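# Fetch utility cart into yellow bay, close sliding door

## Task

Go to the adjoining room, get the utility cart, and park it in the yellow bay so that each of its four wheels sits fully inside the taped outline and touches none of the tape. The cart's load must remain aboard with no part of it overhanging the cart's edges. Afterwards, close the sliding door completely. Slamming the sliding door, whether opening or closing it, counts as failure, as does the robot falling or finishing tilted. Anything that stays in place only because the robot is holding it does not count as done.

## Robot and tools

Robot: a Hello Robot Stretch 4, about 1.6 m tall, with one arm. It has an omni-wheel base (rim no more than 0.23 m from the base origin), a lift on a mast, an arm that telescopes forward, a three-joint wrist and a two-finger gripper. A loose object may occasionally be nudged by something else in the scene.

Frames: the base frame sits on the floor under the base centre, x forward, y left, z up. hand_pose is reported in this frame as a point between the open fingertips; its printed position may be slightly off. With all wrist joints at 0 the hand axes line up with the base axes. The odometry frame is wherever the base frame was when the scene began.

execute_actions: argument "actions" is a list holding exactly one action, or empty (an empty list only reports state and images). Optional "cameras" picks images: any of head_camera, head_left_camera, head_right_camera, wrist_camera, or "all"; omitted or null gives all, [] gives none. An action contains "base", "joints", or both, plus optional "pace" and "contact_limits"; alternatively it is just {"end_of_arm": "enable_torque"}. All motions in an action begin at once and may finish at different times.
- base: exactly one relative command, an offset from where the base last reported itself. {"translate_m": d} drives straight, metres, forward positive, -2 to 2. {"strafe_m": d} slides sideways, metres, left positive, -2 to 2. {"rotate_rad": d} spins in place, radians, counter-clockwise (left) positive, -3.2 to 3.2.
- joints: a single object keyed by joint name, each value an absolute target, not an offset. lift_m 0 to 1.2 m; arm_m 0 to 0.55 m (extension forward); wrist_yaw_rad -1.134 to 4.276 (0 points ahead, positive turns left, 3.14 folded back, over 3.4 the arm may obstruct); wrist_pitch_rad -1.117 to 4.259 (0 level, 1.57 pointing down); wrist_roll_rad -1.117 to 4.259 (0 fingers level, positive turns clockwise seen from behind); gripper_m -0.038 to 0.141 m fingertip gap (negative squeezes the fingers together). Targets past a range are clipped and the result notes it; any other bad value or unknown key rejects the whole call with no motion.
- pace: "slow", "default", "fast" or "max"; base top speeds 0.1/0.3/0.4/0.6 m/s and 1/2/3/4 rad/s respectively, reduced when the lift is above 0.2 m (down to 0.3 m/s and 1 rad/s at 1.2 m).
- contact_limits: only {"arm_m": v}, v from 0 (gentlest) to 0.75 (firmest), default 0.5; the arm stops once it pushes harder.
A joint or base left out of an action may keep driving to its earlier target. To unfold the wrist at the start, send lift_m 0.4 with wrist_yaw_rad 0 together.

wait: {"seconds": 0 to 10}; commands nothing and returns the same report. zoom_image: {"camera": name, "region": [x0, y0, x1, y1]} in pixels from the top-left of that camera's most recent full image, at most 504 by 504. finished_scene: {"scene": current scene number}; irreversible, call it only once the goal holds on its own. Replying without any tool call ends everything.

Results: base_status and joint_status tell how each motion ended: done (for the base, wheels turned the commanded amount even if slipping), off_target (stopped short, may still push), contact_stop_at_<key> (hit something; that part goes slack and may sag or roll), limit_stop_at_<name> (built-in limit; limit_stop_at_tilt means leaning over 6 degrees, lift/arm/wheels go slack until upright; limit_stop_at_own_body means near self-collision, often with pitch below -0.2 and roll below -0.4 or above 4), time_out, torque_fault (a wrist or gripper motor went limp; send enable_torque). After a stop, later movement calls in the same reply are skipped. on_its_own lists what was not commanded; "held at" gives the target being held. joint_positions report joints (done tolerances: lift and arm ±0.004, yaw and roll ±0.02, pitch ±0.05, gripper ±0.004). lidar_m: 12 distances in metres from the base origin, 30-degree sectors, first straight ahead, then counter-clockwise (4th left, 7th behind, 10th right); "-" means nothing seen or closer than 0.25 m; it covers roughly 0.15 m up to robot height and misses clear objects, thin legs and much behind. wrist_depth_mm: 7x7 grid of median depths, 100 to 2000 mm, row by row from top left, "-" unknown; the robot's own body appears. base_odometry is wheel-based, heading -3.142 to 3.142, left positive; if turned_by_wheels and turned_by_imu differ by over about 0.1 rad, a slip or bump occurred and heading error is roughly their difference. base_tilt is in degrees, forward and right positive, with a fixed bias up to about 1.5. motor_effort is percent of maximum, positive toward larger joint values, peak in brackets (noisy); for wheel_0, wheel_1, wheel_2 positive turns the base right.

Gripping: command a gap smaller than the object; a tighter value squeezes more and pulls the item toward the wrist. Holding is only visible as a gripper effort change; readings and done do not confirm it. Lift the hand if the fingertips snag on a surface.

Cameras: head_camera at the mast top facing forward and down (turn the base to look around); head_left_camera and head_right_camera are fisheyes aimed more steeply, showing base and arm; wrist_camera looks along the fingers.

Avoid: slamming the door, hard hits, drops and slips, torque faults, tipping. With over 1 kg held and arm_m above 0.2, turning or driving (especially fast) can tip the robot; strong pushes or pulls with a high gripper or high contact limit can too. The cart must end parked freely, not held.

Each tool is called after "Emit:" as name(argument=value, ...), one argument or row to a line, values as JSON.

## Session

Emit:
execute_actions(
  actions=[],
)

Scene clock: 0.00 s.
base_odometry: x=+0.000 y=+0.000 heading=+0.000 (m, m, rad; odometry frame)
turned_by_wheels: +0.000 (rad since the last result)
turned_by_imu: +0.000 (rad since the last result)
base_tilt: forward=-0.4 right=+0.2 (deg)
lidar_m: 0.96 0.99 1.30 1.30 1.36 1.08 1.02 1.07 1.41 2.42 1.36 1.01
base_status: not commanded
joint_positions: lift_m=+0.135 arm_m=-0.003 wrist_yaw_rad=+3.221 wrist_pitch_rad=+0.018 wrist_roll_rad=+0.015 gripper_m=+0.057
joint_status: not commanded
motor_effort: lift_m=+18 arm_m=+0 wrist_yaw_rad=-2 wrist_pitch_rad=-5 wrist_roll_rad=+0 gripper_m=+0 wheel_0=+0 wheel_1=+0 wheel_2=+0 (%)
hand_pose: x=-0.1261 y=+0.0643 z=+0.3079 quat_wxyz=(-0.040, -0.009, +0.007, +0.999) (m; base frame)
wrist_depth_mm: - 135 134 1182 1160 1138 1138 / - - 133 1182 1160 1138 1138 / - 109 134 1160 1160 1138 1138 / - 127 144 1182 1160 1160 1138 / 196 1205 1205 1182 1182 1138 1138 / 214 1182 195 1160 193 1138 1118 / 214 809 866 143 866 798 866
pictures: head_camera, head_left_camera, head_right_camera, wrist_camera
Images, in order (width x height): head_camera 420x560, head_left_camera 420x672, head_right_camera 420x672, wrist_camera 616x392.

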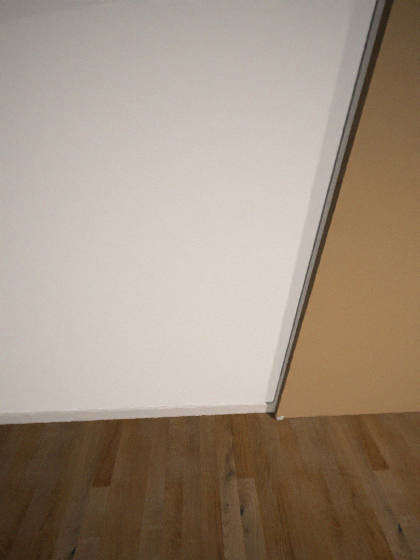

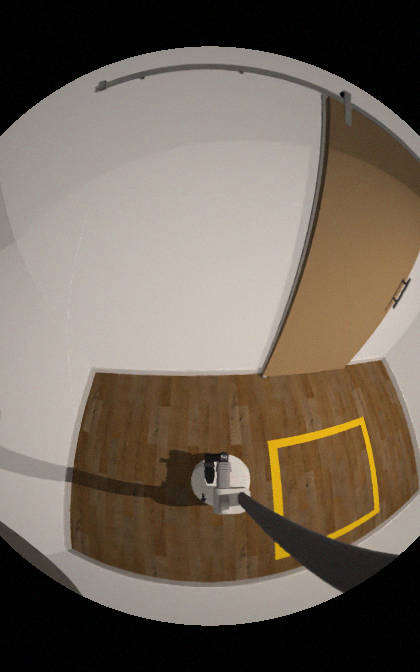

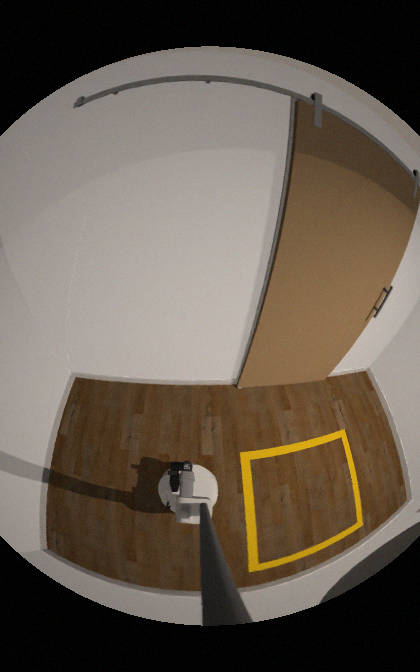

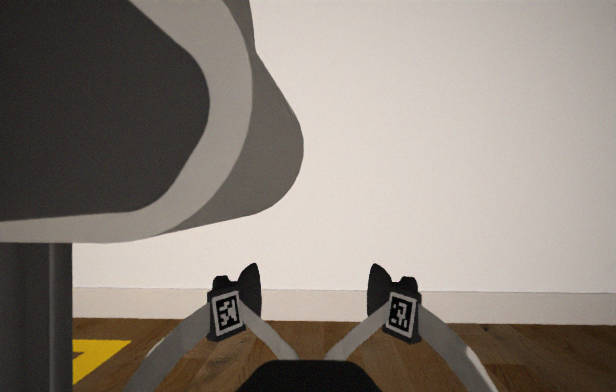

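Emit:
execute_actions(
  actions=[
    {"base":{"rotate_rad":-1.0},"joints":{"lift_m":0.8,"wrist_yaw_rad":0,"gripper_m":0.1}},
  ],
)

Scene clock: 13.80 s.
base_odometry: x=+0.000 y=+0.000 heading=-0.999 (m, m, rad; odometry frame)
turned_by_wheels: -0.999 (rad since the last result)
turned_by_imu: -1.008 (rad since the last result)
base_tilt: forward=-0.4 right=+0.3 (deg)
lidar_m: 1.30 0.99 0.95 1.01 1.38 1.31 1.38 1.07 1.04 1.07 1.47 2.41
base_status: done
joint_positions: lift_m=+0.800 arm_m=-0.003 wrist_yaw_rad=+0.000 wrist_pitch_rad=+0.018 wrist_roll_rad=+0.015 gripper_m=+0.100
joint_status: all done
motor_effort: lift_m=+22(23) arm_m=+0(1) wrist_yaw_rad=-3(5) wrist_pitch_rad=-8(8) wrist_roll_rad=+1(1) gripper_m=+0(0) wheel_0=+2(6) wheel_1=+3(7) wheel_2=+2(7) (%)
hand_pose: x=+0.4569 y=-0.0874 z=+0.9726 quat_wxyz=(+1.000, +0.008, +0.009, +0.000) (m; base frame)
wrist_depth_mm: 809 991 1255 1921 - 1983 1863 / 820 976 1281 1863 - - 1863 / 809 991 1255 1863 - - 1863 / 809 991 1255 1863 - - 1863 / 809 991 1281 1921 - - 1863 / 809 960 199 1863 212 1983 1863 / 809 931 1229 144 - 1983 1863
pictures: head_camera, head_left_camera, head_right_camera, wrist_camera
Images, in order (width x height): head_camera 420x560, head_left_camera 420x672, head_right_camera 420x672, wrist_camera 616x392.

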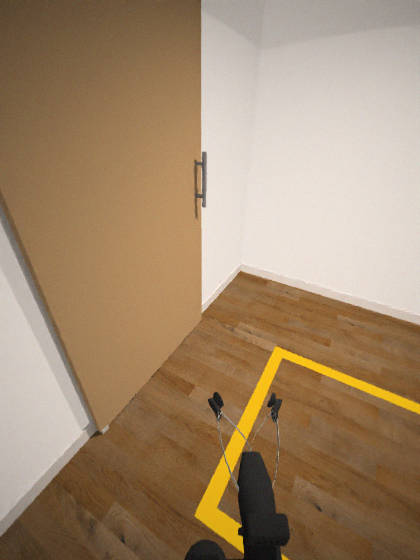

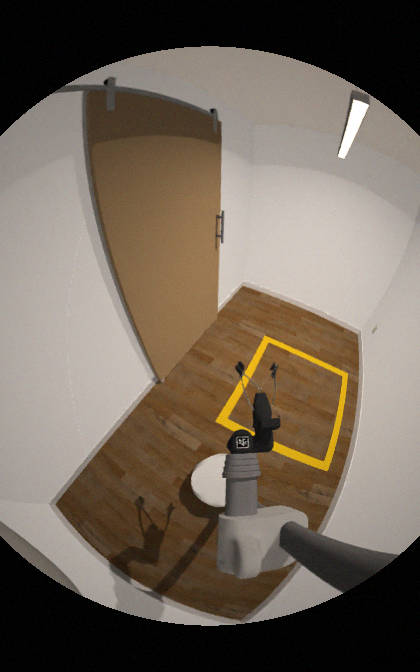

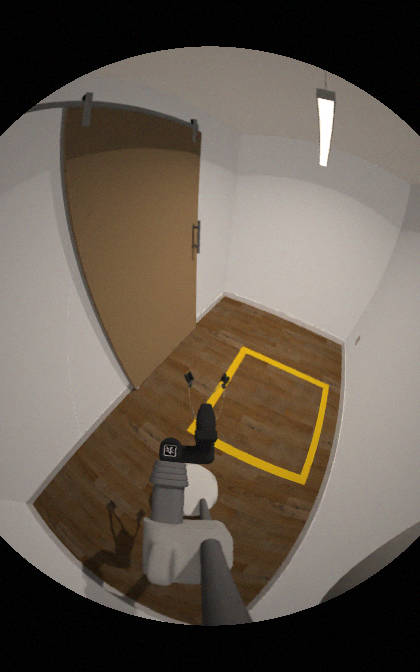

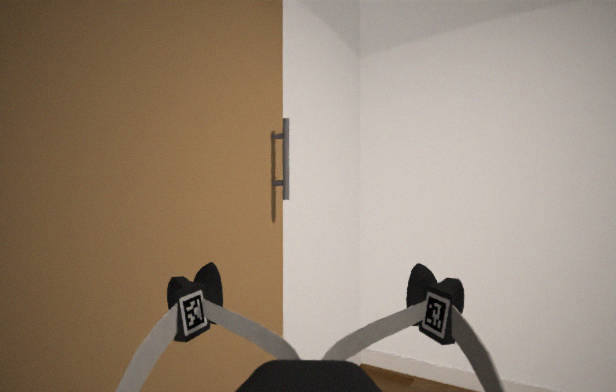

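Emit:
execute_actions(
  actions=[
    {"base":{"rotate_rad":2.575},"joints":{"lift_m":0.5},"pace":"fast"},
  ],
  cameras=[],
)

Emit:
execute_actions(
  actions=[
    {"base":{"translate_m":-2.0},"pace":"fast"},
  ],
  cameras=[],
)

Emit:
execute_actions(
  actions=[
    {"base":{"strafe_m":-0.55},"joints":{"lift_m":0.93,"wrist_yaw_rad":-0.4}},
  ],
)

Scene clock: 43.43 s.
base_odometry: x=+0.000 y=+0.000 heading=+1.575 (m, m, rad; odometry frame)
turned_by_wheels: +2.575 (rad since the last result)
turned_by_imu: +2.589 (rad since the last result)
base_tilt: forward=-0.4 right=+0.1 (deg)
lidar_m: 1.31 1.36 1.09 1.02 1.06 1.42 2.41 1.37 1.01 0.96 0.99 1.32
base_status: done
joint_positions: lift_m=+0.500 arm_m=-0.002 wrist_yaw_rad=+0.000 wrist_pitch_rad=+0.018 wrist_roll_rad=+0.015 gripper_m=+0.100
joint_status: all done
motor_effort: lift_m=+14(21) arm_m=-1(1) wrist_yaw_rad=-3(3) wrist_pitch_rad=-10(8) wrist_roll_rad=-1(0) gripper_m=-3(1) wheel_0=+0(7) wheel_1=-1(11) wheel_2=-1(9) (%)
hand_pose: x=+0.4569 y=-0.0874 z=+0.6733 quat_wxyz=(+1.000, +0.008, +0.009, +0.000) (m; base frame)
wrist_depth_mm: 1118 1118 1118 1138 1138 1138 1138 / 1098 1118 1118 1118 1138 1160 1138 / 1098 1118 1138 1138 1160 1160 1182 / 1138 1118 1118 1138 1138 1160 1160 / 1098 1118 1138 1118 1138 1160 1160 / 1098 1138 199 1138 212 1182 1160 / 1118 1118 1118 144 1138 1160 1160
pictures: none
No camera images: the call's "cameras" was empty. Leave "cameras" out to get every camera's image.

Scene clock: 49.70 s.
base_odometry: x=+0.009 y=-2.000 heading=+1.575 (m, m, rad; odometry frame)
turned_by_wheels: +0.000 (rad since the last result)
turned_by_imu: +0.004 (rad since the last result)
base_tilt: forward=-0.4 right=+0.2 (deg)
lidar_m: 3.30 1.42 1.00 0.92 0.63 0.43 0.41 0.42 0.60 1.05 1.07 1.37
base_status: done
joint_positions: lift_m=+0.500 arm_m=-0.002 wrist_yaw_rad=+0.000 wrist_pitch_rad=+0.018 wrist_roll_rad=+0.015 gripper_m=+0.100
joint_status: not commanded
motor_effort: lift_m=+14(14) arm_m=+0(0) wrist_yaw_rad=-2(3) wrist_pitch_rad=-7(7) wrist_roll_rad=+0(0) gripper_m=-1(4) wheel_0=+2(6) wheel_1=+1(6) wheel_2=-1(13) (%)
hand_pose: x=+0.4569 y=-0.0874 z=+0.6733 quat_wxyz=(+1.000, +0.008, +0.009, +0.000) (m; base frame)
wrist_depth_mm: 1661 - - - - - 1397 / 1661 - - - - - 1430 / 1661 - - - - - 1397 / 1661 - - - - - 1430 / 1661 - - - - - 1397 / 1661 - 200 - 212 1808 1397 / 1576 1576 1708 144 1708 1576 1366
pictures: none
No camera images: the call's "cameras" was empty. Leave "cameras" out to get every camera's image.

Scene clock: 52.87 s.
base_odometry: x=+0.559 y=-1.998 heading=+1.575 (m, m, rad; odometry frame)
turned_by_wheels: +0.000 (rad since the last result)
turned_by_imu: +0.000 (rad since the last result)
base_tilt: forward=-0.4 right=+0.3 (deg)
lidar_m: 1.53 2.21 1.57 1.48 0.61 0.41 0.38 0.40 0.53 0.50 0.51 0.67
base_status: done
joint_positions: lift_m=+0.930 arm_m=-0.002 wrist_yaw_rad=-0.400 wrist_pitch_rad=+0.018 wrist_roll_rad=+0.015 gripper_m=+0.100
joint_status: all done
motor_effort: lift_m=+22(24) arm_m=+0(0) wrist_yaw_rad=-2(10) wrist_pitch_rad=-8(6) wrist_roll_rad=+0(0) gripper_m=-1(2) wheel_0=-1(9) wheel_1=-1(7) wheel_2=+0(2) (%)
hand_pose: x=+0.4000 y=-0.1928 z=+1.1026 quat_wxyz=(+0.980, +0.009, +0.007, -0.199) (m; base frame)
wrist_depth_mm: - - - 878 574 439 410 / - - - 866 574 439 410 / - - - 866 569 442 413 / - - - 866 574 439 413 / - - - 866 580 439 410 / - - 200 878 211 433 410 / - - - 145 549 436 410
pictures: head_camera, head_left_camera, head_right_camera, wrist_camera
Images, in order (width x height): head_camera 420x560, head_left_camera 420x672, head_right_camera 420x672, wrist_camera 616x392.

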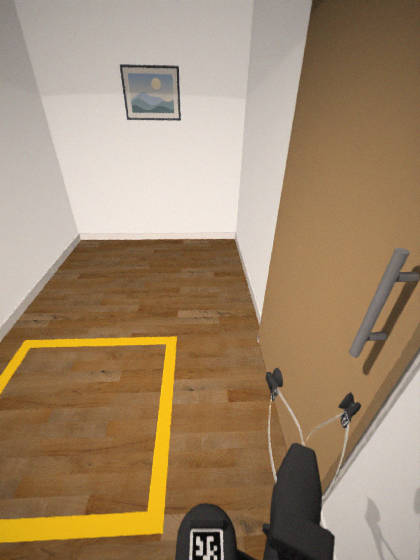

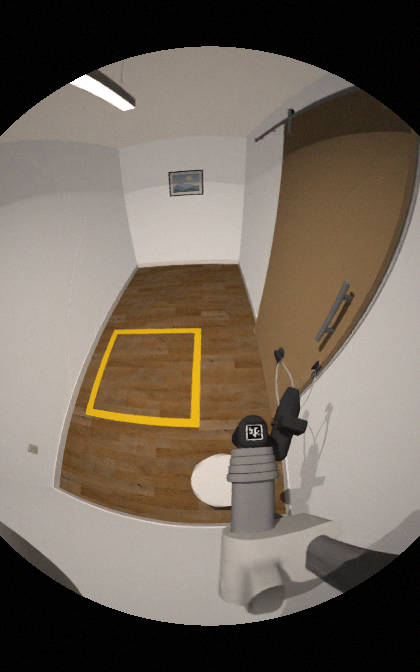

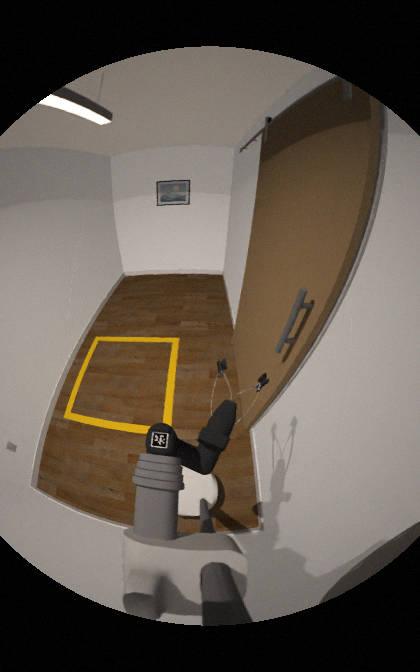

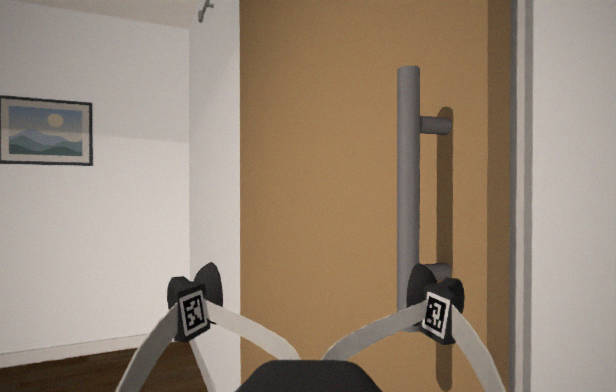

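Emit:
execute_actions(
  actions=[
    {"base":{"strafe_m":-0.17},"joints":{"lift_m":1.02},"pace":"slow"},
  ],
  cameras=[],
)

Emit:
execute_actions(
  actions=[
    {"base":{"translate_m":0.13},"pace":"slow"},
  ],
  cameras=["wrist_camera","head_camera"],
)

Scene clock: 68.30 s.
base_odometry: x=+0.729 y=-1.997 heading=+1.575 (m, m, rad; odometry frame)
turned_by_wheels: +0.000 (rad since the last result)
turned_by_imu: -0.001 (rad since the last result)
base_tilt: forward=-0.3 right=+0.2 (deg)
lidar_m: 0.98 2.46 1.76 1.65 0.58 0.40 0.37 0.39 0.36 0.34 0.34 0.47
base_status: done
joint_positions: lift_m=+1.020 arm_m=-0.002 wrist_yaw_rad=-0.400 wrist_pitch_rad=+0.018 wrist_roll_rad=+0.015 gripper_m=+0.100
joint_status: all done
motor_effort: lift_m=+23(22) arm_m=+0(1) wrist_yaw_rad=-2(2) wrist_pitch_rad=-9(8) wrist_roll_rad=-1(0) gripper_m=+3(1) wheel_0=+2(6) wheel_1=-1(6) wheel_2=+0(1) (%)
hand_pose: x=+0.4000 y=-0.1928 z=+1.1926 quat_wxyz=(+0.980, +0.009, +0.007, -0.199) (m; base frame)
wrist_depth_mm: - - 904 445 368 291 244 / - - 891 445 370 293 244 / - - 904 418 370 293 244 / - - 904 402 370 293 244 / - - 904 418 370 293 244 / - - 200 421 211 273 245 / - - 917 144 373 273 245
pictures: none
No camera images: the call's "cameras" was empty. Leave "cameras" out to get every camera's image.

Scene clock: 70.87 s.
base_odometry: x=+0.728 y=-1.867 heading=+1.575 (m, m, rad; odometry frame)
turned_by_wheels: +0.000 (rad since the last result)
turned_by_imu: -0.001 (rad since the last result)
base_tilt: forward=-0.4 right=+0.2 (deg)
lidar_m: 0.95 2.48 1.75 1.66 0.77 0.53 0.50 0.52 0.35 0.32 0.34 0.46
base_status: done
joint_positions: lift_m=+1.020 arm_m=-0.002 wrist_yaw_rad=-0.400 wrist_pitch_rad=+0.018 wrist_roll_rad=+0.015 gripper_m=+0.100
joint_status: not commanded
motor_effort: lift_m=+22(23) arm_m=+0(1) wrist_yaw_rad=-2(2) wrist_pitch_rad=-6(7) wrist_roll_rad=+0(0) gripper_m=-3(1) wheel_0=+2(4) wheel_1=+4(4) wheel_2=-2(6) (%)
hand_pose: x=+0.4000 y=-0.1928 z=+1.1926 quat_wxyz=(+0.980, +0.009, +0.007, -0.199) (m; base frame)
wrist_depth_mm: - - 878 430 287 251 237 / - - 866 433 287 251 238 / - - 866 355 289 251 238 / - - 878 277 279 253 238 / - - 878 357 289 252 238 / - - 200 357 211 252 238 / - - 891 144 277 246 239
pictures: head_camera, wrist_camera
Images, in order (width x height): head_camera 420x560, wrist_camera 616x392.

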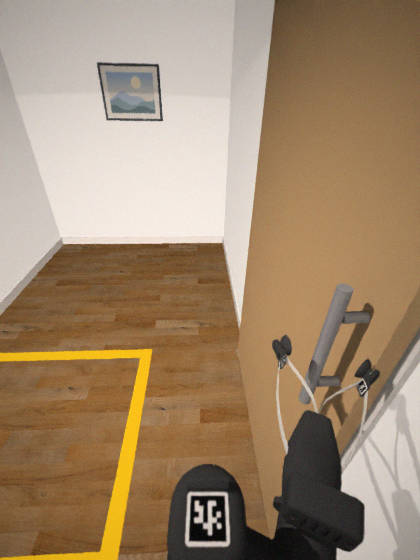

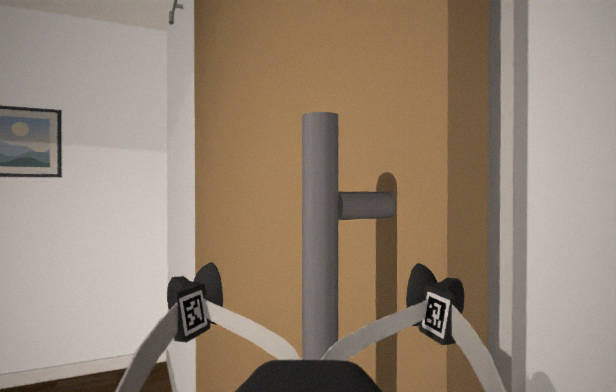

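Emit:
execute_actions(
  actions=[
    {"base":{"strafe_m":-0.035},"joints":{"gripper_m":0.06,"lift_m":1.0},"pace":"slow"},
  ],
  cameras=[],
)

Emit:
execute_actions(
  actions=[
    {"base":{"translate_m":0.10},"pace":"slow"},
  ],
  cameras=["wrist_camera"],
)

Scene clock: 82.00 s.
base_odometry: x=+0.763 y=-1.867 heading=+1.576 (m, m, rad; odometry frame)
turned_by_wheels: +0.000 (rad since the last result)
turned_by_imu: -0.001 (rad since the last result)
base_tilt: forward=-0.5 right=+0.2 (deg)
lidar_m: 0.85 2.53 1.77 1.68 0.76 0.54 0.50 0.48 0.33 0.29 0.30 0.40
base_status: done
joint_positions: lift_m=+1.000 arm_m=-0.002 wrist_yaw_rad=-0.401 wrist_pitch_rad=+0.018 wrist_roll_rad=+0.015 gripper_m=+0.060
joint_status: all done
motor_effort: lift_m=+13(22) arm_m=-1(1) wrist_yaw_rad=+1(2) wrist_pitch_rad=-6(6) wrist_roll_rad=+0(0) gripper_m=-3(5) wheel_0=+4(6) wheel_1=-3(6) wheel_2=+0(2) (%)
hand_pose: x=+0.3998 y=-0.1932 z=+1.1734 quat_wxyz=(+0.980, +0.009, +0.007, -0.199) (m; base frame)
wrist_depth_mm: - - 691 345 238 236 203 / - - 699 324 238 236 203 / - - 691 304 239 236 203 / - - 699 270 239 236 203 / - - 707 304 240 237 204 / - - 197 304 194 237 203 / - - 707 143 237 227 204
pictures: none
No camera images: the call's "cameras" was empty. Leave "cameras" out to get every camera's image.

Scene clock: 84.27 s.
base_odometry: x=+0.762 y=-1.767 heading=+1.576 (m, m, rad; odometry frame)
turned_by_wheels: +0.000 (rad since the last result)
turned_by_imu: +0.000 (rad since the last result)
base_tilt: forward=-0.4 right=+0.2 (deg)
lidar_m: 0.84 2.54 1.78 1.69 0.92 0.64 0.59 0.47 0.32 0.29 0.28 0.39
base_status: done
joint_positions: lift_m=+1.000 arm_m=-0.002 wrist_yaw_rad=-0.400 wrist_pitch_rad=+0.018 wrist_roll_rad=+0.015 gripper_m=+0.060
joint_status: not commanded
motor_effort: lift_m=+13(13) arm_m=-1(1) wrist_yaw_rad=-3(18) wrist_pitch_rad=-6(8) wrist_roll_rad=-1(0) gripper_m=-2(4) wheel_0=+5(7) wheel_1=+3(6) wheel_2=-4(11) (%)
hand_pose: x=+0.4001 y=-0.1928 z=+1.1734 quat_wxyz=(+0.980, +0.009, +0.007, -0.199) (m; base frame)
wrist_depth_mm: - - 683 340 236 - 186 / - - 683 317 236 - 186 / - - 683 298 237 - 186 / - - 691 272 238 - 186 / - - 691 298 238 - 186 / - - 197 298 193 - 187 / - - 699 143 239 - 187
pictures: wrist_camera
Images, in order (width x height): wrist_camera 616x392.

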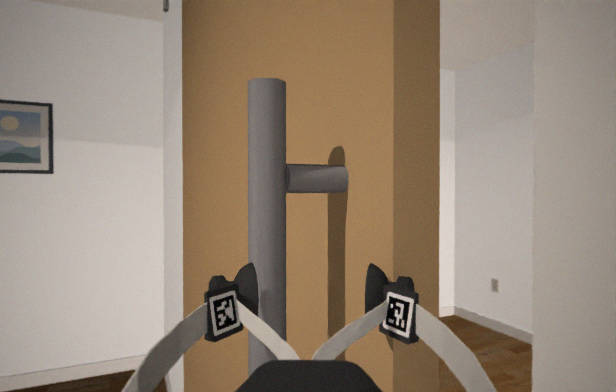

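Emit:
execute_actions(
  actions=[
    {"base":{"strafe_m":0.035},"joints":{"gripper_m":0.09},"pace":"slow"},
  ],
  cameras=[],
)

Emit:
execute_actions(
  actions=[
    {"base":{"translate_m":0.09},"pace":"slow"},
  ],
  cameras=["wrist_camera"],
)

Scene clock: 92.67 s.
base_odometry: x=+0.728 y=-1.767 heading=+1.576 (m, m, rad; odometry frame)
turned_by_wheels: +0.000 (rad since the last result)
turned_by_imu: -0.001 (rad since the last result)
base_tilt: forward=-0.4 right=+0.3 (deg)
lidar_m: 0.94 2.47 1.75 1.66 0.92 0.65 0.60 0.52 0.36 0.32 0.35 0.43
base_status: done
joint_positions: lift_m=+1.000 arm_m=-0.002 wrist_yaw_rad=-0.400 wrist_pitch_rad=+0.018 wrist_roll_rad=+0.015 gripper_m=+0.090
joint_status: all done
motor_effort: lift_m=+13(13) arm_m=-1(1) wrist_yaw_rad=-3(7) wrist_pitch_rad=-6(6) wrist_roll_rad=+0(0) gripper_m=-3(1) wheel_0=-2(5) wheel_1=+4(3) wheel_2=+0(3) (%)
hand_pose: x=+0.4001 y=-0.1928 z=+1.1734 quat_wxyz=(+0.980, +0.009, +0.007, -0.199) (m; base frame)
wrist_depth_mm: - - 854 421 281 - - / - - 854 394 281 - - / - - 854 373 282 - - / - - 866 370 283 - - / - - 750 373 282 - - / - - 198 373 198 - - / - - 866 144 271 250 -
pictures: none
No camera images: the call's "cameras" was empty. Leave "cameras" out to get every camera's image.

Scene clock: 94.83 s.
base_odometry: x=+0.727 y=-1.677 heading=+1.576 (m, m, rad; odometry frame)
turned_by_wheels: +0.000 (rad since the last result)
turned_by_imu: -0.001 (rad since the last result)
base_tilt: forward=-0.4 right=+0.1 (deg)
lidar_m: 0.94 2.46 1.75 1.66 1.06 0.75 0.69 0.50 0.36 0.31 0.33 0.38
base_status: done
joint_positions: lift_m=+1.000 arm_m=-0.002 wrist_yaw_rad=-0.401 wrist_pitch_rad=+0.018 wrist_roll_rad=+0.015 gripper_m=+0.090
joint_status: not commanded
motor_effort: lift_m=+13(13) arm_m=+0(0) wrist_yaw_rad=+1(0) wrist_pitch_rad=-9(8) wrist_roll_rad=+0(0) gripper_m=-4(4) wheel_0=+3(3) wheel_1=+2(10) wheel_2=-3(6) (%)
hand_pose: x=+0.3998 y=-0.1931 z=+1.1734 quat_wxyz=(+0.980, +0.009, +0.007, -0.199) (m; base frame)
wrist_depth_mm: - - 831 410 250 206 174 / - - 831 410 184 206 174 / - - 820 415 185 204 174 / - - 831 413 185 199 175 / - - 723 413 185 206 175 / - - 198 415 185 199 174 / - - 842 142 182 192 175
pictures: wrist_camera
Images, in order (width x height): wrist_camera 616x392.

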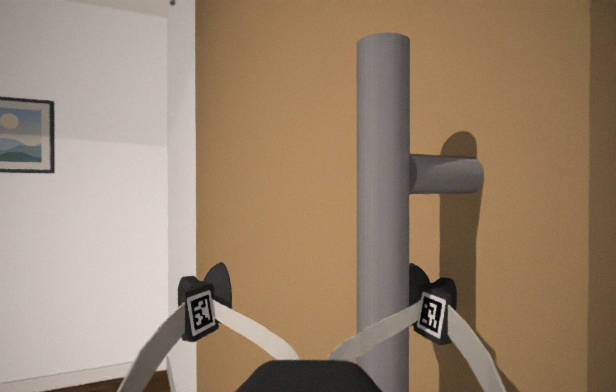

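Emit:
execute_actions(
  actions=[
    {"base":{"strafe_m":-0.02},"joints":{"gripper_m":-0.02},"pace":"slow"},
  ],
  cameras=["wrist_camera"],
)

Emit:
execute_actions(
  actions=[
    {"base":{"translate_m":0.25},"pace":"slow"},
  ],
  cameras=["wrist_camera"],
)

Scene clock: 103.30 s.
base_odometry: x=+0.747 y=-1.677 heading=+1.575 (m, m, rad; odometry frame)
turned_by_wheels: -0.001 (rad since the last result)
turned_by_imu: -0.003 (rad since the last result)
base_tilt: forward=-0.4 right=+0.3 (deg)
lidar_m: 0.86 2.51 1.78 1.68 1.06 0.75 0.70 0.47 0.33 0.29 0.32 0.37
base_status: done
joint_positions: lift_m=+1.000 arm_m=-0.002 wrist_yaw_rad=-0.407 wrist_pitch_rad=+0.019 wrist_roll_rad=+0.015 gripper_m=-0.020
joint_status: all done
on_its_own: wrist_yaw_rad is at rest, and its effort (+18) is outside its rest range (-13 to +13)
motor_effort: lift_m=+13(13) arm_m=-1(0) wrist_yaw_rad=+18(19) wrist_pitch_rad=-9(9) wrist_roll_rad=+0(1) gripper_m=-15(21) wheel_0=-10(9) wheel_1=-1(5) wheel_2=-1(2) (%)
hand_pose: x=+0.3986 y=-0.1945 z=+1.1732 quat_wxyz=(+0.979, +0.009, +0.008, -0.202) (m; base frame)
wrist_depth_mm: - - 654 340 229 173 155 / - - 661 175 220 174 155 / - - 661 176 211 173 155 / - - 654 176 202 174 156 / - - 661 176 220 174 156 / - - 661 176 181 174 156 / - - 473 171 211 157 157
pictures: wrist_camera
Images, in order (width x height): wrist_camera 616x392.

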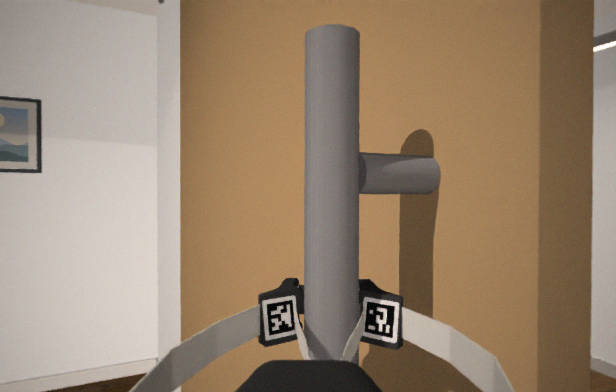

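Scene clock: 107.10 s.
base_odometry: x=+0.746 y=-1.427 heading=+1.575 (m, m, rad; odometry frame)
turned_by_wheels: +0.000 (rad since the last result)
turned_by_imu: -0.006 (rad since the last result)
base_tilt: forward=-0.3 right=+0.3 (deg)
lidar_m: 0.80 2.54 1.79 1.70 1.44 1.01 0.94 0.46 0.31 0.28 1.46 0.34
base_status: done
joint_positions: lift_m=+1.000 arm_m=-0.002 wrist_yaw_rad=-0.406 wrist_pitch_rad=+0.018 wrist_roll_rad=+0.015 gripper_m=-0.020
joint_status: not commanded
on_its_own: wrist_yaw_rad is at rest, and its effort (+15) is outside its rest range (-13 to +13)
motor_effort: lift_m=+13(13) arm_m=+0(1) wrist_yaw_rad=+15(42) wrist_pitch_rad=-6(9) wrist_roll_rad=+0(0) gripper_m=-13(16) wheel_0=+0(8) wheel_1=+2(4) wheel_2=-6(16) (%)
hand_pose: x=+0.3989 y=-0.1942 z=+1.1735 quat_wxyz=(+0.979, +0.009, +0.007, -0.202) (m; base frame)
wrist_depth_mm: - - 603 149 202 158 137 / - - 609 150 202 159 137 / - - 609 150 185 159 137 / - - 609 150 185 159 137 / - - 609 150 202 159 138 / - - 539 151 181 159 138 / - - 480 148 193 149 138
pictures: wrist_camera
Images, in order (width x height): wrist_camera 616x392.

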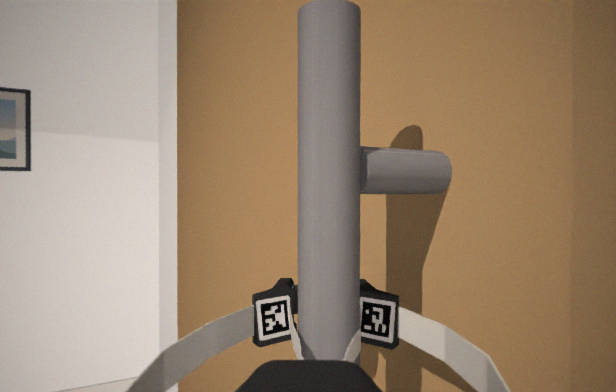

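Emit:
execute_actions(
  actions=[
    {"base":{"strafe_m":0.015},"pace":"slow"},
  ],
  cameras=[],
)

Emit:
execute_actions(
  actions=[
    {"base":{"translate_m":0.35},"pace":"slow"},
  ],
  cameras=[],
)

Emit:
execute_actions(
  actions=[
    {"base":{"translate_m":0.3},"pace":"slow"},
  ],
)

Scene clock: 116.73 s.
base_odometry: x=+0.732 y=-1.427 heading=+1.574 (m, m, rad; odometry frame)
turned_by_wheels: -0.001 (rad since the last result)
turned_by_imu: -0.003 (rad since the last result)
base_tilt: forward=-0.4 right=+0.3 (deg)
lidar_m: 0.86 2.55 1.77 1.69 1.42 1.00 0.94 0.49 0.33 0.29 0.40 0.35
base_status: done
joint_positions: lift_m=+1.000 arm_m=-0.002 wrist_yaw_rad=-0.414 wrist_pitch_rad=+0.018 wrist_roll_rad=+0.015 gripper_m=-0.020
joint_status: not commanded
on_its_own: wrist_yaw_rad is at rest, and its effort (+38) is outside its rest range (-13 to +13)
motor_effort: lift_m=+13(13) arm_m=+0(1) wrist_yaw_rad=+38(38) wrist_pitch_rad=-8(7) wrist_roll_rad=+0(0) gripper_m=-10(12) wheel_0=-10(10) wheel_1=+2(5) wheel_2=-5(5) (%)
hand_pose: x=+0.3973 y=-0.1960 z=+1.1734 quat_wxyz=(+0.979, +0.009, +0.007, -0.206) (m; base frame)
wrist_depth_mm: - - 615 330 207 172 146 / - - 621 330 208 171 146 / - - 621 332 175 172 147 / - - 621 332 174 172 147 / - - 621 332 208 172 147 / - - 621 181 178 172 147 / - - 452 154 208 156 147
pictures: none
No camera images: the call's "cameras" was empty. Leave "cameras" out to get every camera's image.

Scene clock: 121.50 s.
base_odometry: x=+0.731 y=-1.078 heading=+1.574 (m, m, rad; odometry frame)
turned_by_wheels: +0.000 (rad since the last result)
turned_by_imu: -0.006 (rad since the last result)
base_tilt: forward=-0.4 right=+0.3 (deg)
lidar_m: 0.78 2.47 1.81 1.70 1.74 1.37 1.28 0.47 0.48 1.22 3.12 0.35
base_status: done
joint_positions: lift_m=+1.000 arm_m=-0.002 wrist_yaw_rad=-0.402 wrist_pitch_rad=+0.018 wrist_roll_rad=+0.015 gripper_m=-0.020
joint_status: not commanded
motor_effort: lift_m=+13(13) arm_m=+0(0) wrist_yaw_rad=+4(39) wrist_pitch_rad=-6(5) wrist_roll_rad=+0(1) gripper_m=-12(13) wheel_0=+1(7) wheel_1=+4(5) wheel_2=-4(15) (%)
hand_pose: x=+0.3996 y=-0.1933 z=+1.1733 quat_wxyz=(+0.980, +0.009, +0.007, -0.200) (m; base frame)
wrist_depth_mm: 1983 - 580 148 203 153 132 / 1921 - 585 148 203 153 132 / 1921 - 585 148 186 153 132 / 1983 - 585 148 186 153 132 / 1983 - 585 149 204 154 133 / 1983 - 521 149 181 154 133 / 1983 - 466 146 195 144 133
pictures: none
No camera images: the call's "cameras" was empty. Leave "cameras" out to get every camera's image.

Scene clock: 125.77 s.
base_odometry: x=+0.730 y=-0.778 heading=+1.574 (m, m, rad; odometry frame)
turned_by_wheels: +0.001 (rad since the last result)
turned_by_imu: -0.002 (rad since the last result)
base_tilt: forward=-0.3 right=+0.1 (deg)
lidar_m: 0.70 2.17 1.82 1.72 1.76 1.68 1.41 0.70 1.28 1.35 0.47 0.31
base_status: done
joint_positions: lift_m=+1.000 arm_m=-0.002 wrist_yaw_rad=-0.396 wrist_pitch_rad=+0.018 wrist_roll_rad=+0.015 gripper_m=-0.020
joint_status: not commanded
motor_effort: lift_m=+13(13) arm_m=+0(0) wrist_yaw_rad=-13(30) wrist_pitch_rad=-7(11) wrist_roll_rad=+1(0) gripper_m=-14(11) wheel_0=+9(9) wheel_1=+3(7) wheel_2=-2(13) (%)
hand_pose: x=+0.4008 y=-0.1920 z=+1.1733 quat_wxyz=(+0.980, +0.009, +0.008, -0.197) (m; base frame)
wrist_depth_mm: 1708 1863 544 124 183 138 119 / 1661 1863 544 124 183 138 119 / 1708 1863 544 124 161 138 119 / 1708 1808 549 124 168 138 119 / 1708 1863 549 125 184 138 119 / 1661 1863 389 125 177 138 119 / 1708 1808 488 124 177 130 120
pictures: head_camera, head_left_camera, head_right_camera, wrist_camera
Images, in order (width x height): head_camera 420x560, head_left_camera 420x672, head_right_camera 420x672, wrist_camera 616x392.

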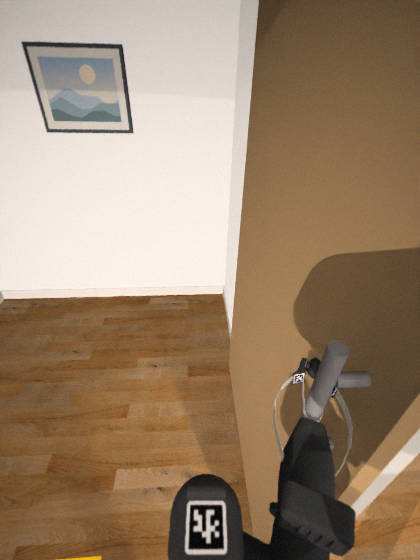

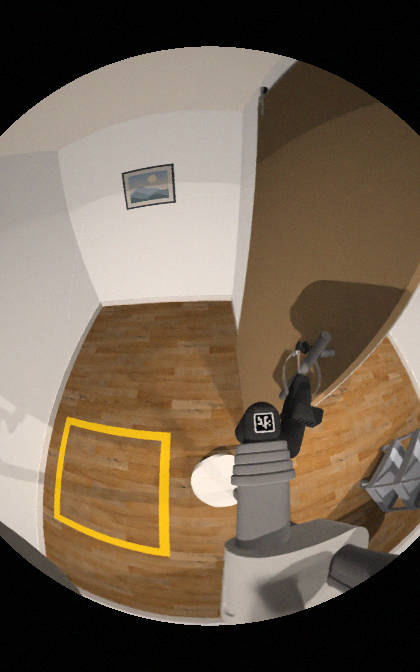

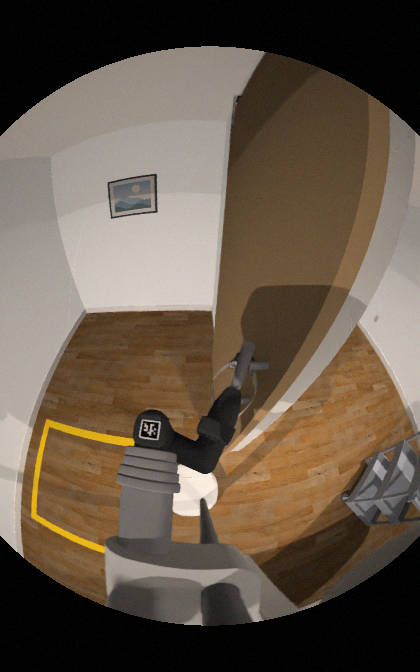

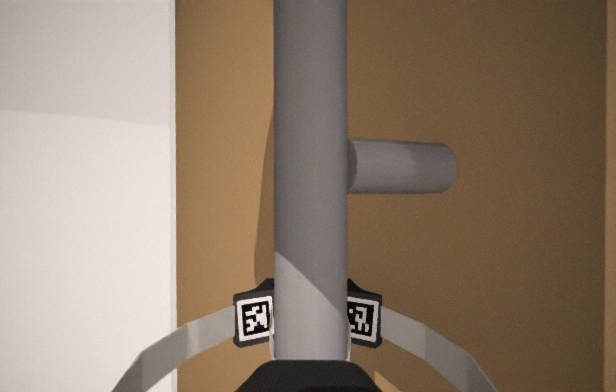

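Emit:
execute_actions(
  actions=[
    {"joints":{"gripper_m":0.09},"pace":"slow"},
  ],
  cameras=[],
)

Emit:
execute_actions(
  actions=[
    {"base":{"translate_m":-0.3}},
  ],
  cameras=[],
)

Emit:
execute_actions(
  actions=[
    {"base":{"rotate_rad":-1.571},"joints":{"wrist_yaw_rad":0,"lift_m":0.7}},
  ],
)

Scene clock: 139.40 s.
base_odometry: x=+0.730 y=-0.778 heading=+1.574 (m, m, rad; odometry frame)
turned_by_wheels: +0.000 (rad since the last result)
turned_by_imu: -0.002 (rad since the last result)
base_tilt: forward=-0.5 right=+0.2 (deg)
lidar_m: 0.70 2.17 1.82 1.72 1.76 1.67 1.41 0.71 1.28 1.33 0.46 0.32
base_status: not commanded
joint_positions: lift_m=+1.000 arm_m=-0.002 wrist_yaw_rad=-0.396 wrist_pitch_rad=+0.018 wrist_roll_rad=+0.015 gripper_m=+0.090
joint_status: all done
on_its_own: wrist_yaw_rad is at rest, and its effort (-15) is outside its rest range (-13 to +13)
motor_effort: lift_m=+13(13) arm_m=+0(1) wrist_yaw_rad=-15(15) wrist_pitch_rad=-7(7) wrist_roll_rad=+0(1) gripper_m=-1(16) wheel_0=+8(9) wheel_1=+3(3) wheel_2=-2(2) (%)
hand_pose: x=+0.4009 y=-0.1918 z=+1.1733 quat_wxyz=(+0.980, +0.009, +0.008, -0.197) (m; base frame)
wrist_depth_mm: 1708 1863 549 124 185 138 119 / 1708 1808 554 124 185 139 120 / 1661 1808 554 124 162 138 120 / 1708 1863 559 124 169 139 120 / 1708 1921 559 125 185 139 120 / 1708 1863 436 125 177 139 120 / 1708 1808 496 123 178 135 120
pictures: none
No camera images: the call's "cameras" was empty. Leave "cameras" out to get every camera's image.

Scene clock: 141.87 s.
base_odometry: x=+0.731 y=-1.078 heading=+1.574 (m, m, rad; odometry frame)
turned_by_wheels: +0.000 (rad since the last result)
turned_by_imu: +0.001 (rad since the last result)
base_tilt: forward=-0.3 right=+0.2 (deg)
lidar_m: 0.60 2.48 1.80 1.69 1.74 1.39 1.29 0.47 0.48 1.22 3.11 0.60
base_status: done
joint_positions: lift_m=+1.000 arm_m=-0.002 wrist_yaw_rad=-0.400 wrist_pitch_rad=+0.018 wrist_roll_rad=+0.015 gripper_m=+0.090
joint_status: not commanded
motor_effort: lift_m=+14(14) arm_m=+0(1) wrist_yaw_rad=-2(37) wrist_pitch_rad=-8(7) wrist_roll_rad=+0(0) gripper_m=-5(1) wheel_0=-2(6) wheel_1=-1(7) wheel_2=+0(17) (%)
hand_pose: x=+0.4000 y=-0.1929 z=+1.1732 quat_wxyz=(+0.980, +0.009, +0.008, -0.199) (m; base frame)
wrist_depth_mm: 1921 - 597 459 - - - / 1921 - 597 459 - - - / 1983 - 473 462 - - - / 1983 - 427 462 - - - / 1921 - 477 462 508 - - / 1921 - 198 462 199 - - / 1983 - 427 143 - - -
pictures: none
No camera images: the call's "cameras" was empty. Leave "cameras" out to get every camera's image.

Scene clock: 144.13 s.
base_odometry: x=+0.731 y=-1.078 heading=+0.004 (m, m, rad; odometry frame)
turned_by_wheels: -1.571 (rad since the last result)
turned_by_imu: -1.581 (rad since the last result)
base_tilt: forward=-0.4 right=+0.1 (deg)
lidar_m: 1.20 3.10 0.58 0.61 2.49 1.78 1.69 1.75 1.37 1.29 0.46 0.47
base_status: done
joint_positions: lift_m=+0.700 arm_m=-0.002 wrist_yaw_rad=+0.000 wrist_pitch_rad=+0.018 wrist_roll_rad=+0.015 gripper_m=+0.090
joint_status: all done
motor_effort: lift_m=+13(12) arm_m=+0(1) wrist_yaw_rad=-2(1) wrist_pitch_rad=-7(7) wrist_roll_rad=+0(0) gripper_m=-1(2) wheel_0=+1(4) wheel_1=+3(9) wheel_2=+1(6) (%)
hand_pose: x=+0.4568 y=-0.0874 z=+0.8733 quat_wxyz=(+1.000, +0.007, +0.009, +0.000) (m; base frame)
wrist_depth_mm: - - - - - - 1756 / - - - - - - 1756 / - - - - - - 1808 / - - - 1308 - - 1756 / - - - 1808 1336 - 1756 / - - 198 1618 199 - 1756 / - - - 143 - 1983 1756
pictures: head_camera, head_left_camera, head_right_camera, wrist_camera
Images, in order (width x height): head_camera 420x560, head_left_camera 420x672, head_right_camera 420x672, wrist_camera 616x392.

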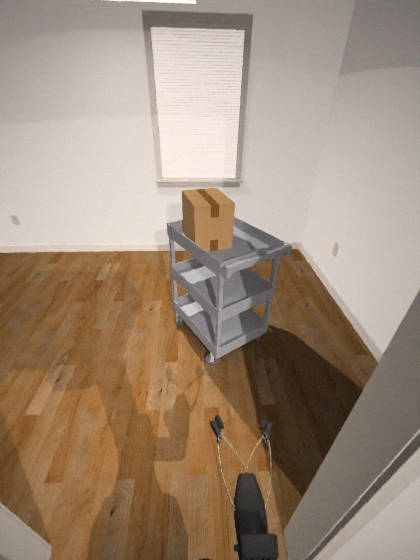

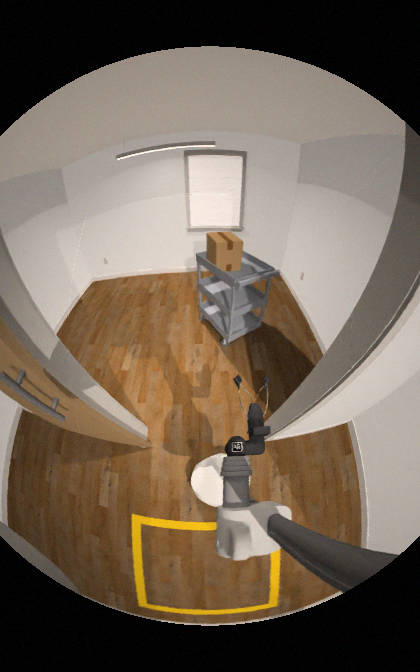

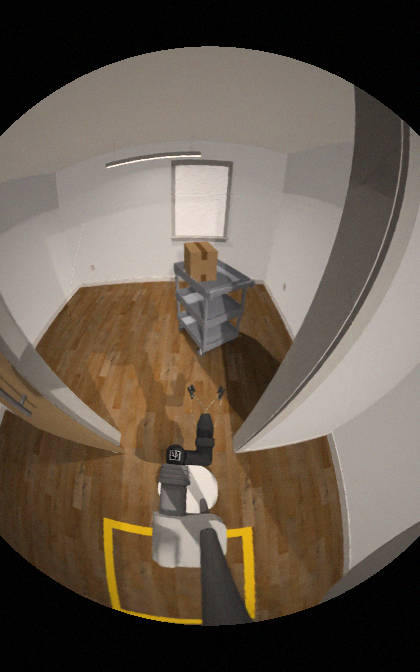

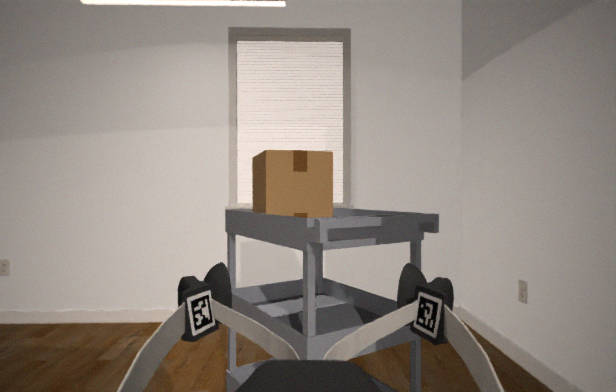

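Emit:
execute_actions(
  actions=[
    {"base":{"translate_m":0.85},"joints":{"wrist_roll_rad":1.57,"lift_m":0.675,"gripper_m":0.07}},
  ],
  cameras=[],
)

Emit:
execute_actions(
  actions=[
    {"base":{"strafe_m":-0.3}},
  ],
  cameras=[],
)

Emit:
execute_actions(
  actions=[
    {"base":{"rotate_rad":0.2}},
  ],
)

Scene clock: 167.13 s.
base_odometry: x=+1.581 y=-1.075 heading=+0.004 (m, m, rad; odometry frame)
turned_by_wheels: +0.000 (rad since the last result)
turned_by_imu: -0.004 (rad since the last result)
base_tilt: forward=-0.4 right=+0.2 (deg)
lidar_m: 0.47 1.01 2.62 2.04 0.75 0.79 2.55 0.51 0.57 1.25 1.28 0.48
base_status: done
joint_positions: lift_m=+0.675 arm_m=-0.003 wrist_yaw_rad=+0.002 wrist_pitch_rad=+0.027 wrist_roll_rad=+1.570 gripper_m=+0.070
joint_status: all done
on_its_own: wrist_pitch_rad is at rest, and its effort (-30) is outside its rest range (-23 to +23)
motor_effort: lift_m=+16(15) arm_m=+0(1) wrist_yaw_rad=-9(23) wrist_pitch_rad=-30(31) wrist_roll_rad=+0(2) gripper_m=-3(5) wheel_0=+3(7) wheel_1=+1(4) wheel_2=+1(10) (%)
hand_pose: x=+0.4569 y=-0.0867 z=+0.8457 quat_wxyz=(+0.707, +0.707, +0.010, -0.009) (m; base frame)
wrist_depth_mm: - - - 382 - 1983 544 / - - - 340 - 1921 585 / - 1983 - 307 325 768 580 / - - 530 221 290 854 574 / - - 508 198 260 854 574 / 1983 496 194 186 186 247 247 / 1983 1983 473 156 314 741 569
pictures: none
No camera images: the call's "cameras" was empty. Leave "cameras" out to get every camera's image.

Scene clock: 169.47 s.
base_odometry: x=+1.582 y=-1.375 heading=+0.004 (m, m, rad; odometry frame)
turned_by_wheels: +0.000 (rad since the last result)
turned_by_imu: +0.001 (rad since the last result)
base_tilt: forward=-0.4 right=+0.3 (deg)
lidar_m: 0.48 0.45 2.94 1.98 1.02 2.69 0.36 0.41 0.55 0.94 0.98 0.69
base_status: done
joint_positions: lift_m=+0.675 arm_m=-0.003 wrist_yaw_rad=+0.000 wrist_pitch_rad=+0.018 wrist_roll_rad=+1.570 gripper_m=+0.070
joint_status: not commanded
motor_effort: lift_m=+16(16) arm_m=+0(0) wrist_yaw_rad=-2(19) wrist_pitch_rad=-8(31) wrist_roll_rad=-2(4) gripper_m=-2(8) wheel_0=+1(11) wheel_1=-1(11) wheel_2=+0(2) (%)
hand_pose: x=+0.4567 y=-0.0874 z=+0.8480 quat_wxyz=(+0.707, +0.707, +0.007, -0.007) (m; base frame)
wrist_depth_mm: 1756 1756 1756 1756 1708 1708 1366 / - - - - - - 1336 / - - - - - 1983 1366 / - - - 459 477 1756 1205 / - - - 445 - 1983 559 / - - 194 407 197 788 585 / - 1983 - 144 1983 759 591
pictures: none
No camera images: the call's "cameras" was empty. Leave "cameras" out to get every camera's image.

Scene clock: 170.37 s.
base_odometry: x=+1.582 y=-1.375 heading=+0.204 (m, m, rad; odometry frame)
turned_by_wheels: +0.200 (rad since the last result)
turned_by_imu: +0.201 (rad since the last result)
base_tilt: forward=-0.4 right=+0.2 (deg)
lidar_m: 0.45 0.49 2.80 1.01 1.01 2.56 0.37 0.44 0.68 0.95 1.03 0.57
base_status: done
joint_positions: lift_m=+0.675 arm_m=-0.003 wrist_yaw_rad=+0.000 wrist_pitch_rad=+0.018 wrist_roll_rad=+1.570 gripper_m=+0.070
joint_status: not commanded
motor_effort: lift_m=+16(16) arm_m=+0(0) wrist_yaw_rad=-2(2) wrist_pitch_rad=-7(10) wrist_roll_rad=-1(1) gripper_m=-4(3) wheel_0=+0(5) wheel_1=+1(2) wheel_2=+0(8) (%)
hand_pose: x=+0.4567 y=-0.0874 z=+0.8480 quat_wxyz=(+0.707, +0.707, +0.007, -0.007) (m; base frame)
wrist_depth_mm: 1983 1921 1921 1863 1863 1863 1366 / 1983 1983 1983 421 433 442 439 / - - 1983 407 1983 1983 559 / - - - 382 - 820 591 / - - - 364 368 878 591 / - - 193 340 198 809 591 / - - 539 144 330 759 585
pictures: head_camera, head_left_camera, head_right_camera, wrist_camera
Images, in order (width x height): head_camera 420x560, head_left_camera 420x672, head_right_camera 420x672, wrist_camera 616x392.

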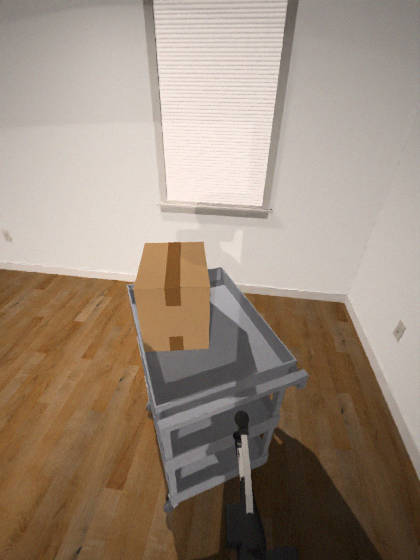

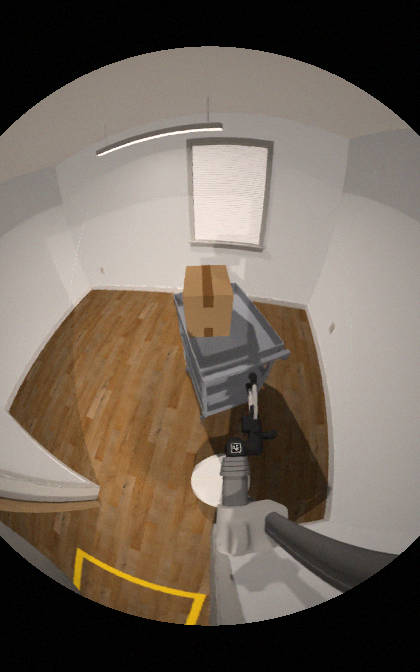

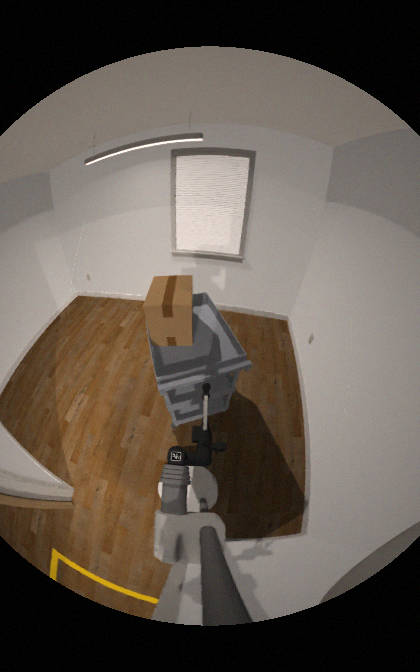

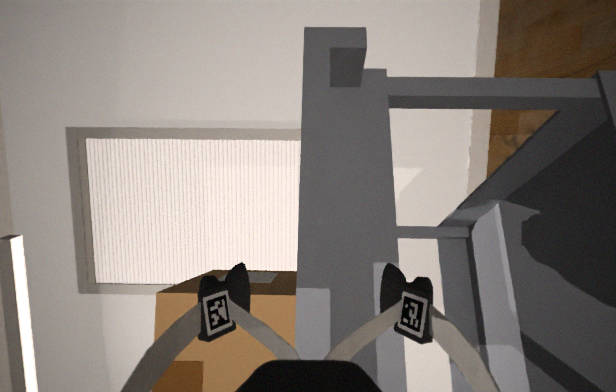

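Emit:
execute_actions(
  actions=[
    {"base":{"translate_m":0.08},"joints":{"lift_m":0.665},"pace":"slow"},
  ],
  cameras=["wrist_camera","head_camera"],
)

Scene clock: 185.07 s.
base_odometry: x=+1.661 y=-1.358 heading=+0.204 (m, m, rad; odometry frame)
turned_by_wheels: +0.000 (rad since the last result)
turned_by_imu: -0.002 (rad since the last result)
base_tilt: forward=-0.4 right=+0.3 (deg)
lidar_m: 0.37 0.38 2.80 1.21 1.02 2.64 0.46 0.52 0.83 0.96 1.06 0.48
base_status: done
joint_positions: lift_m=+0.665 arm_m=-0.003 wrist_yaw_rad=+0.000 wrist_pitch_rad=+0.018 wrist_roll_rad=+1.570 gripper_m=+0.070
joint_status: all done
motor_effort: lift_m=+13(18) arm_m=+0(0) wrist_yaw_rad=-2(2) wrist_pitch_rad=-9(8) wrist_roll_rad=-1(1) gripper_m=-4(2) wheel_0=+2(5) wheel_1=+4(5) wheel_2=-3(7) (%)
hand_pose: x=+0.4567 y=-0.0874 z=+0.8383 quat_wxyz=(+0.707, +0.707, +0.007, -0.007) (m; base frame)
wrist_depth_mm: 1921 1863 1808 307 1808 1808 1336 / 1921 1863 1921 332 347 362 359 / 1983 1921 1921 310 325 1921 530 / - 1983 1983 293 304 820 580 / 1983 - - 277 289 854 574 / - - 194 264 198 798 569 / - 462 462 144 258 741 574
pictures: head_camera, wrist_camera
Images, in order (width x height): head_camera 420x560, wrist_camera 616x392.

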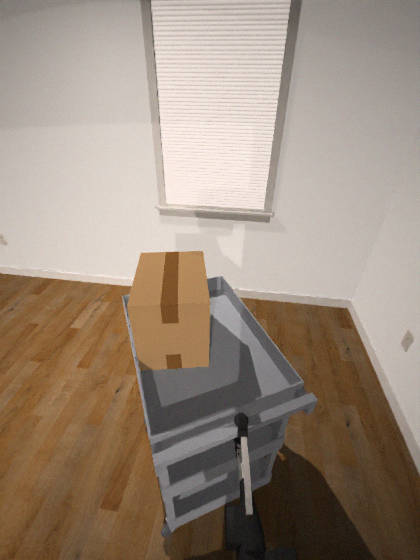

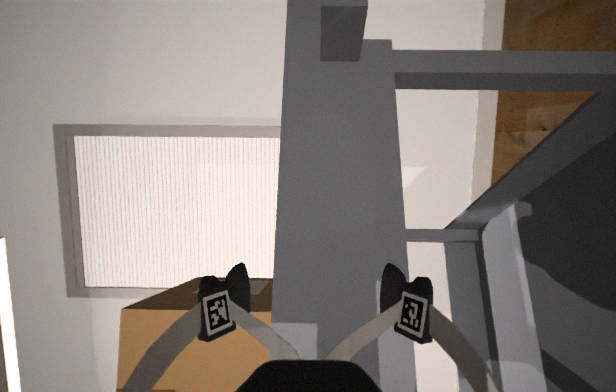

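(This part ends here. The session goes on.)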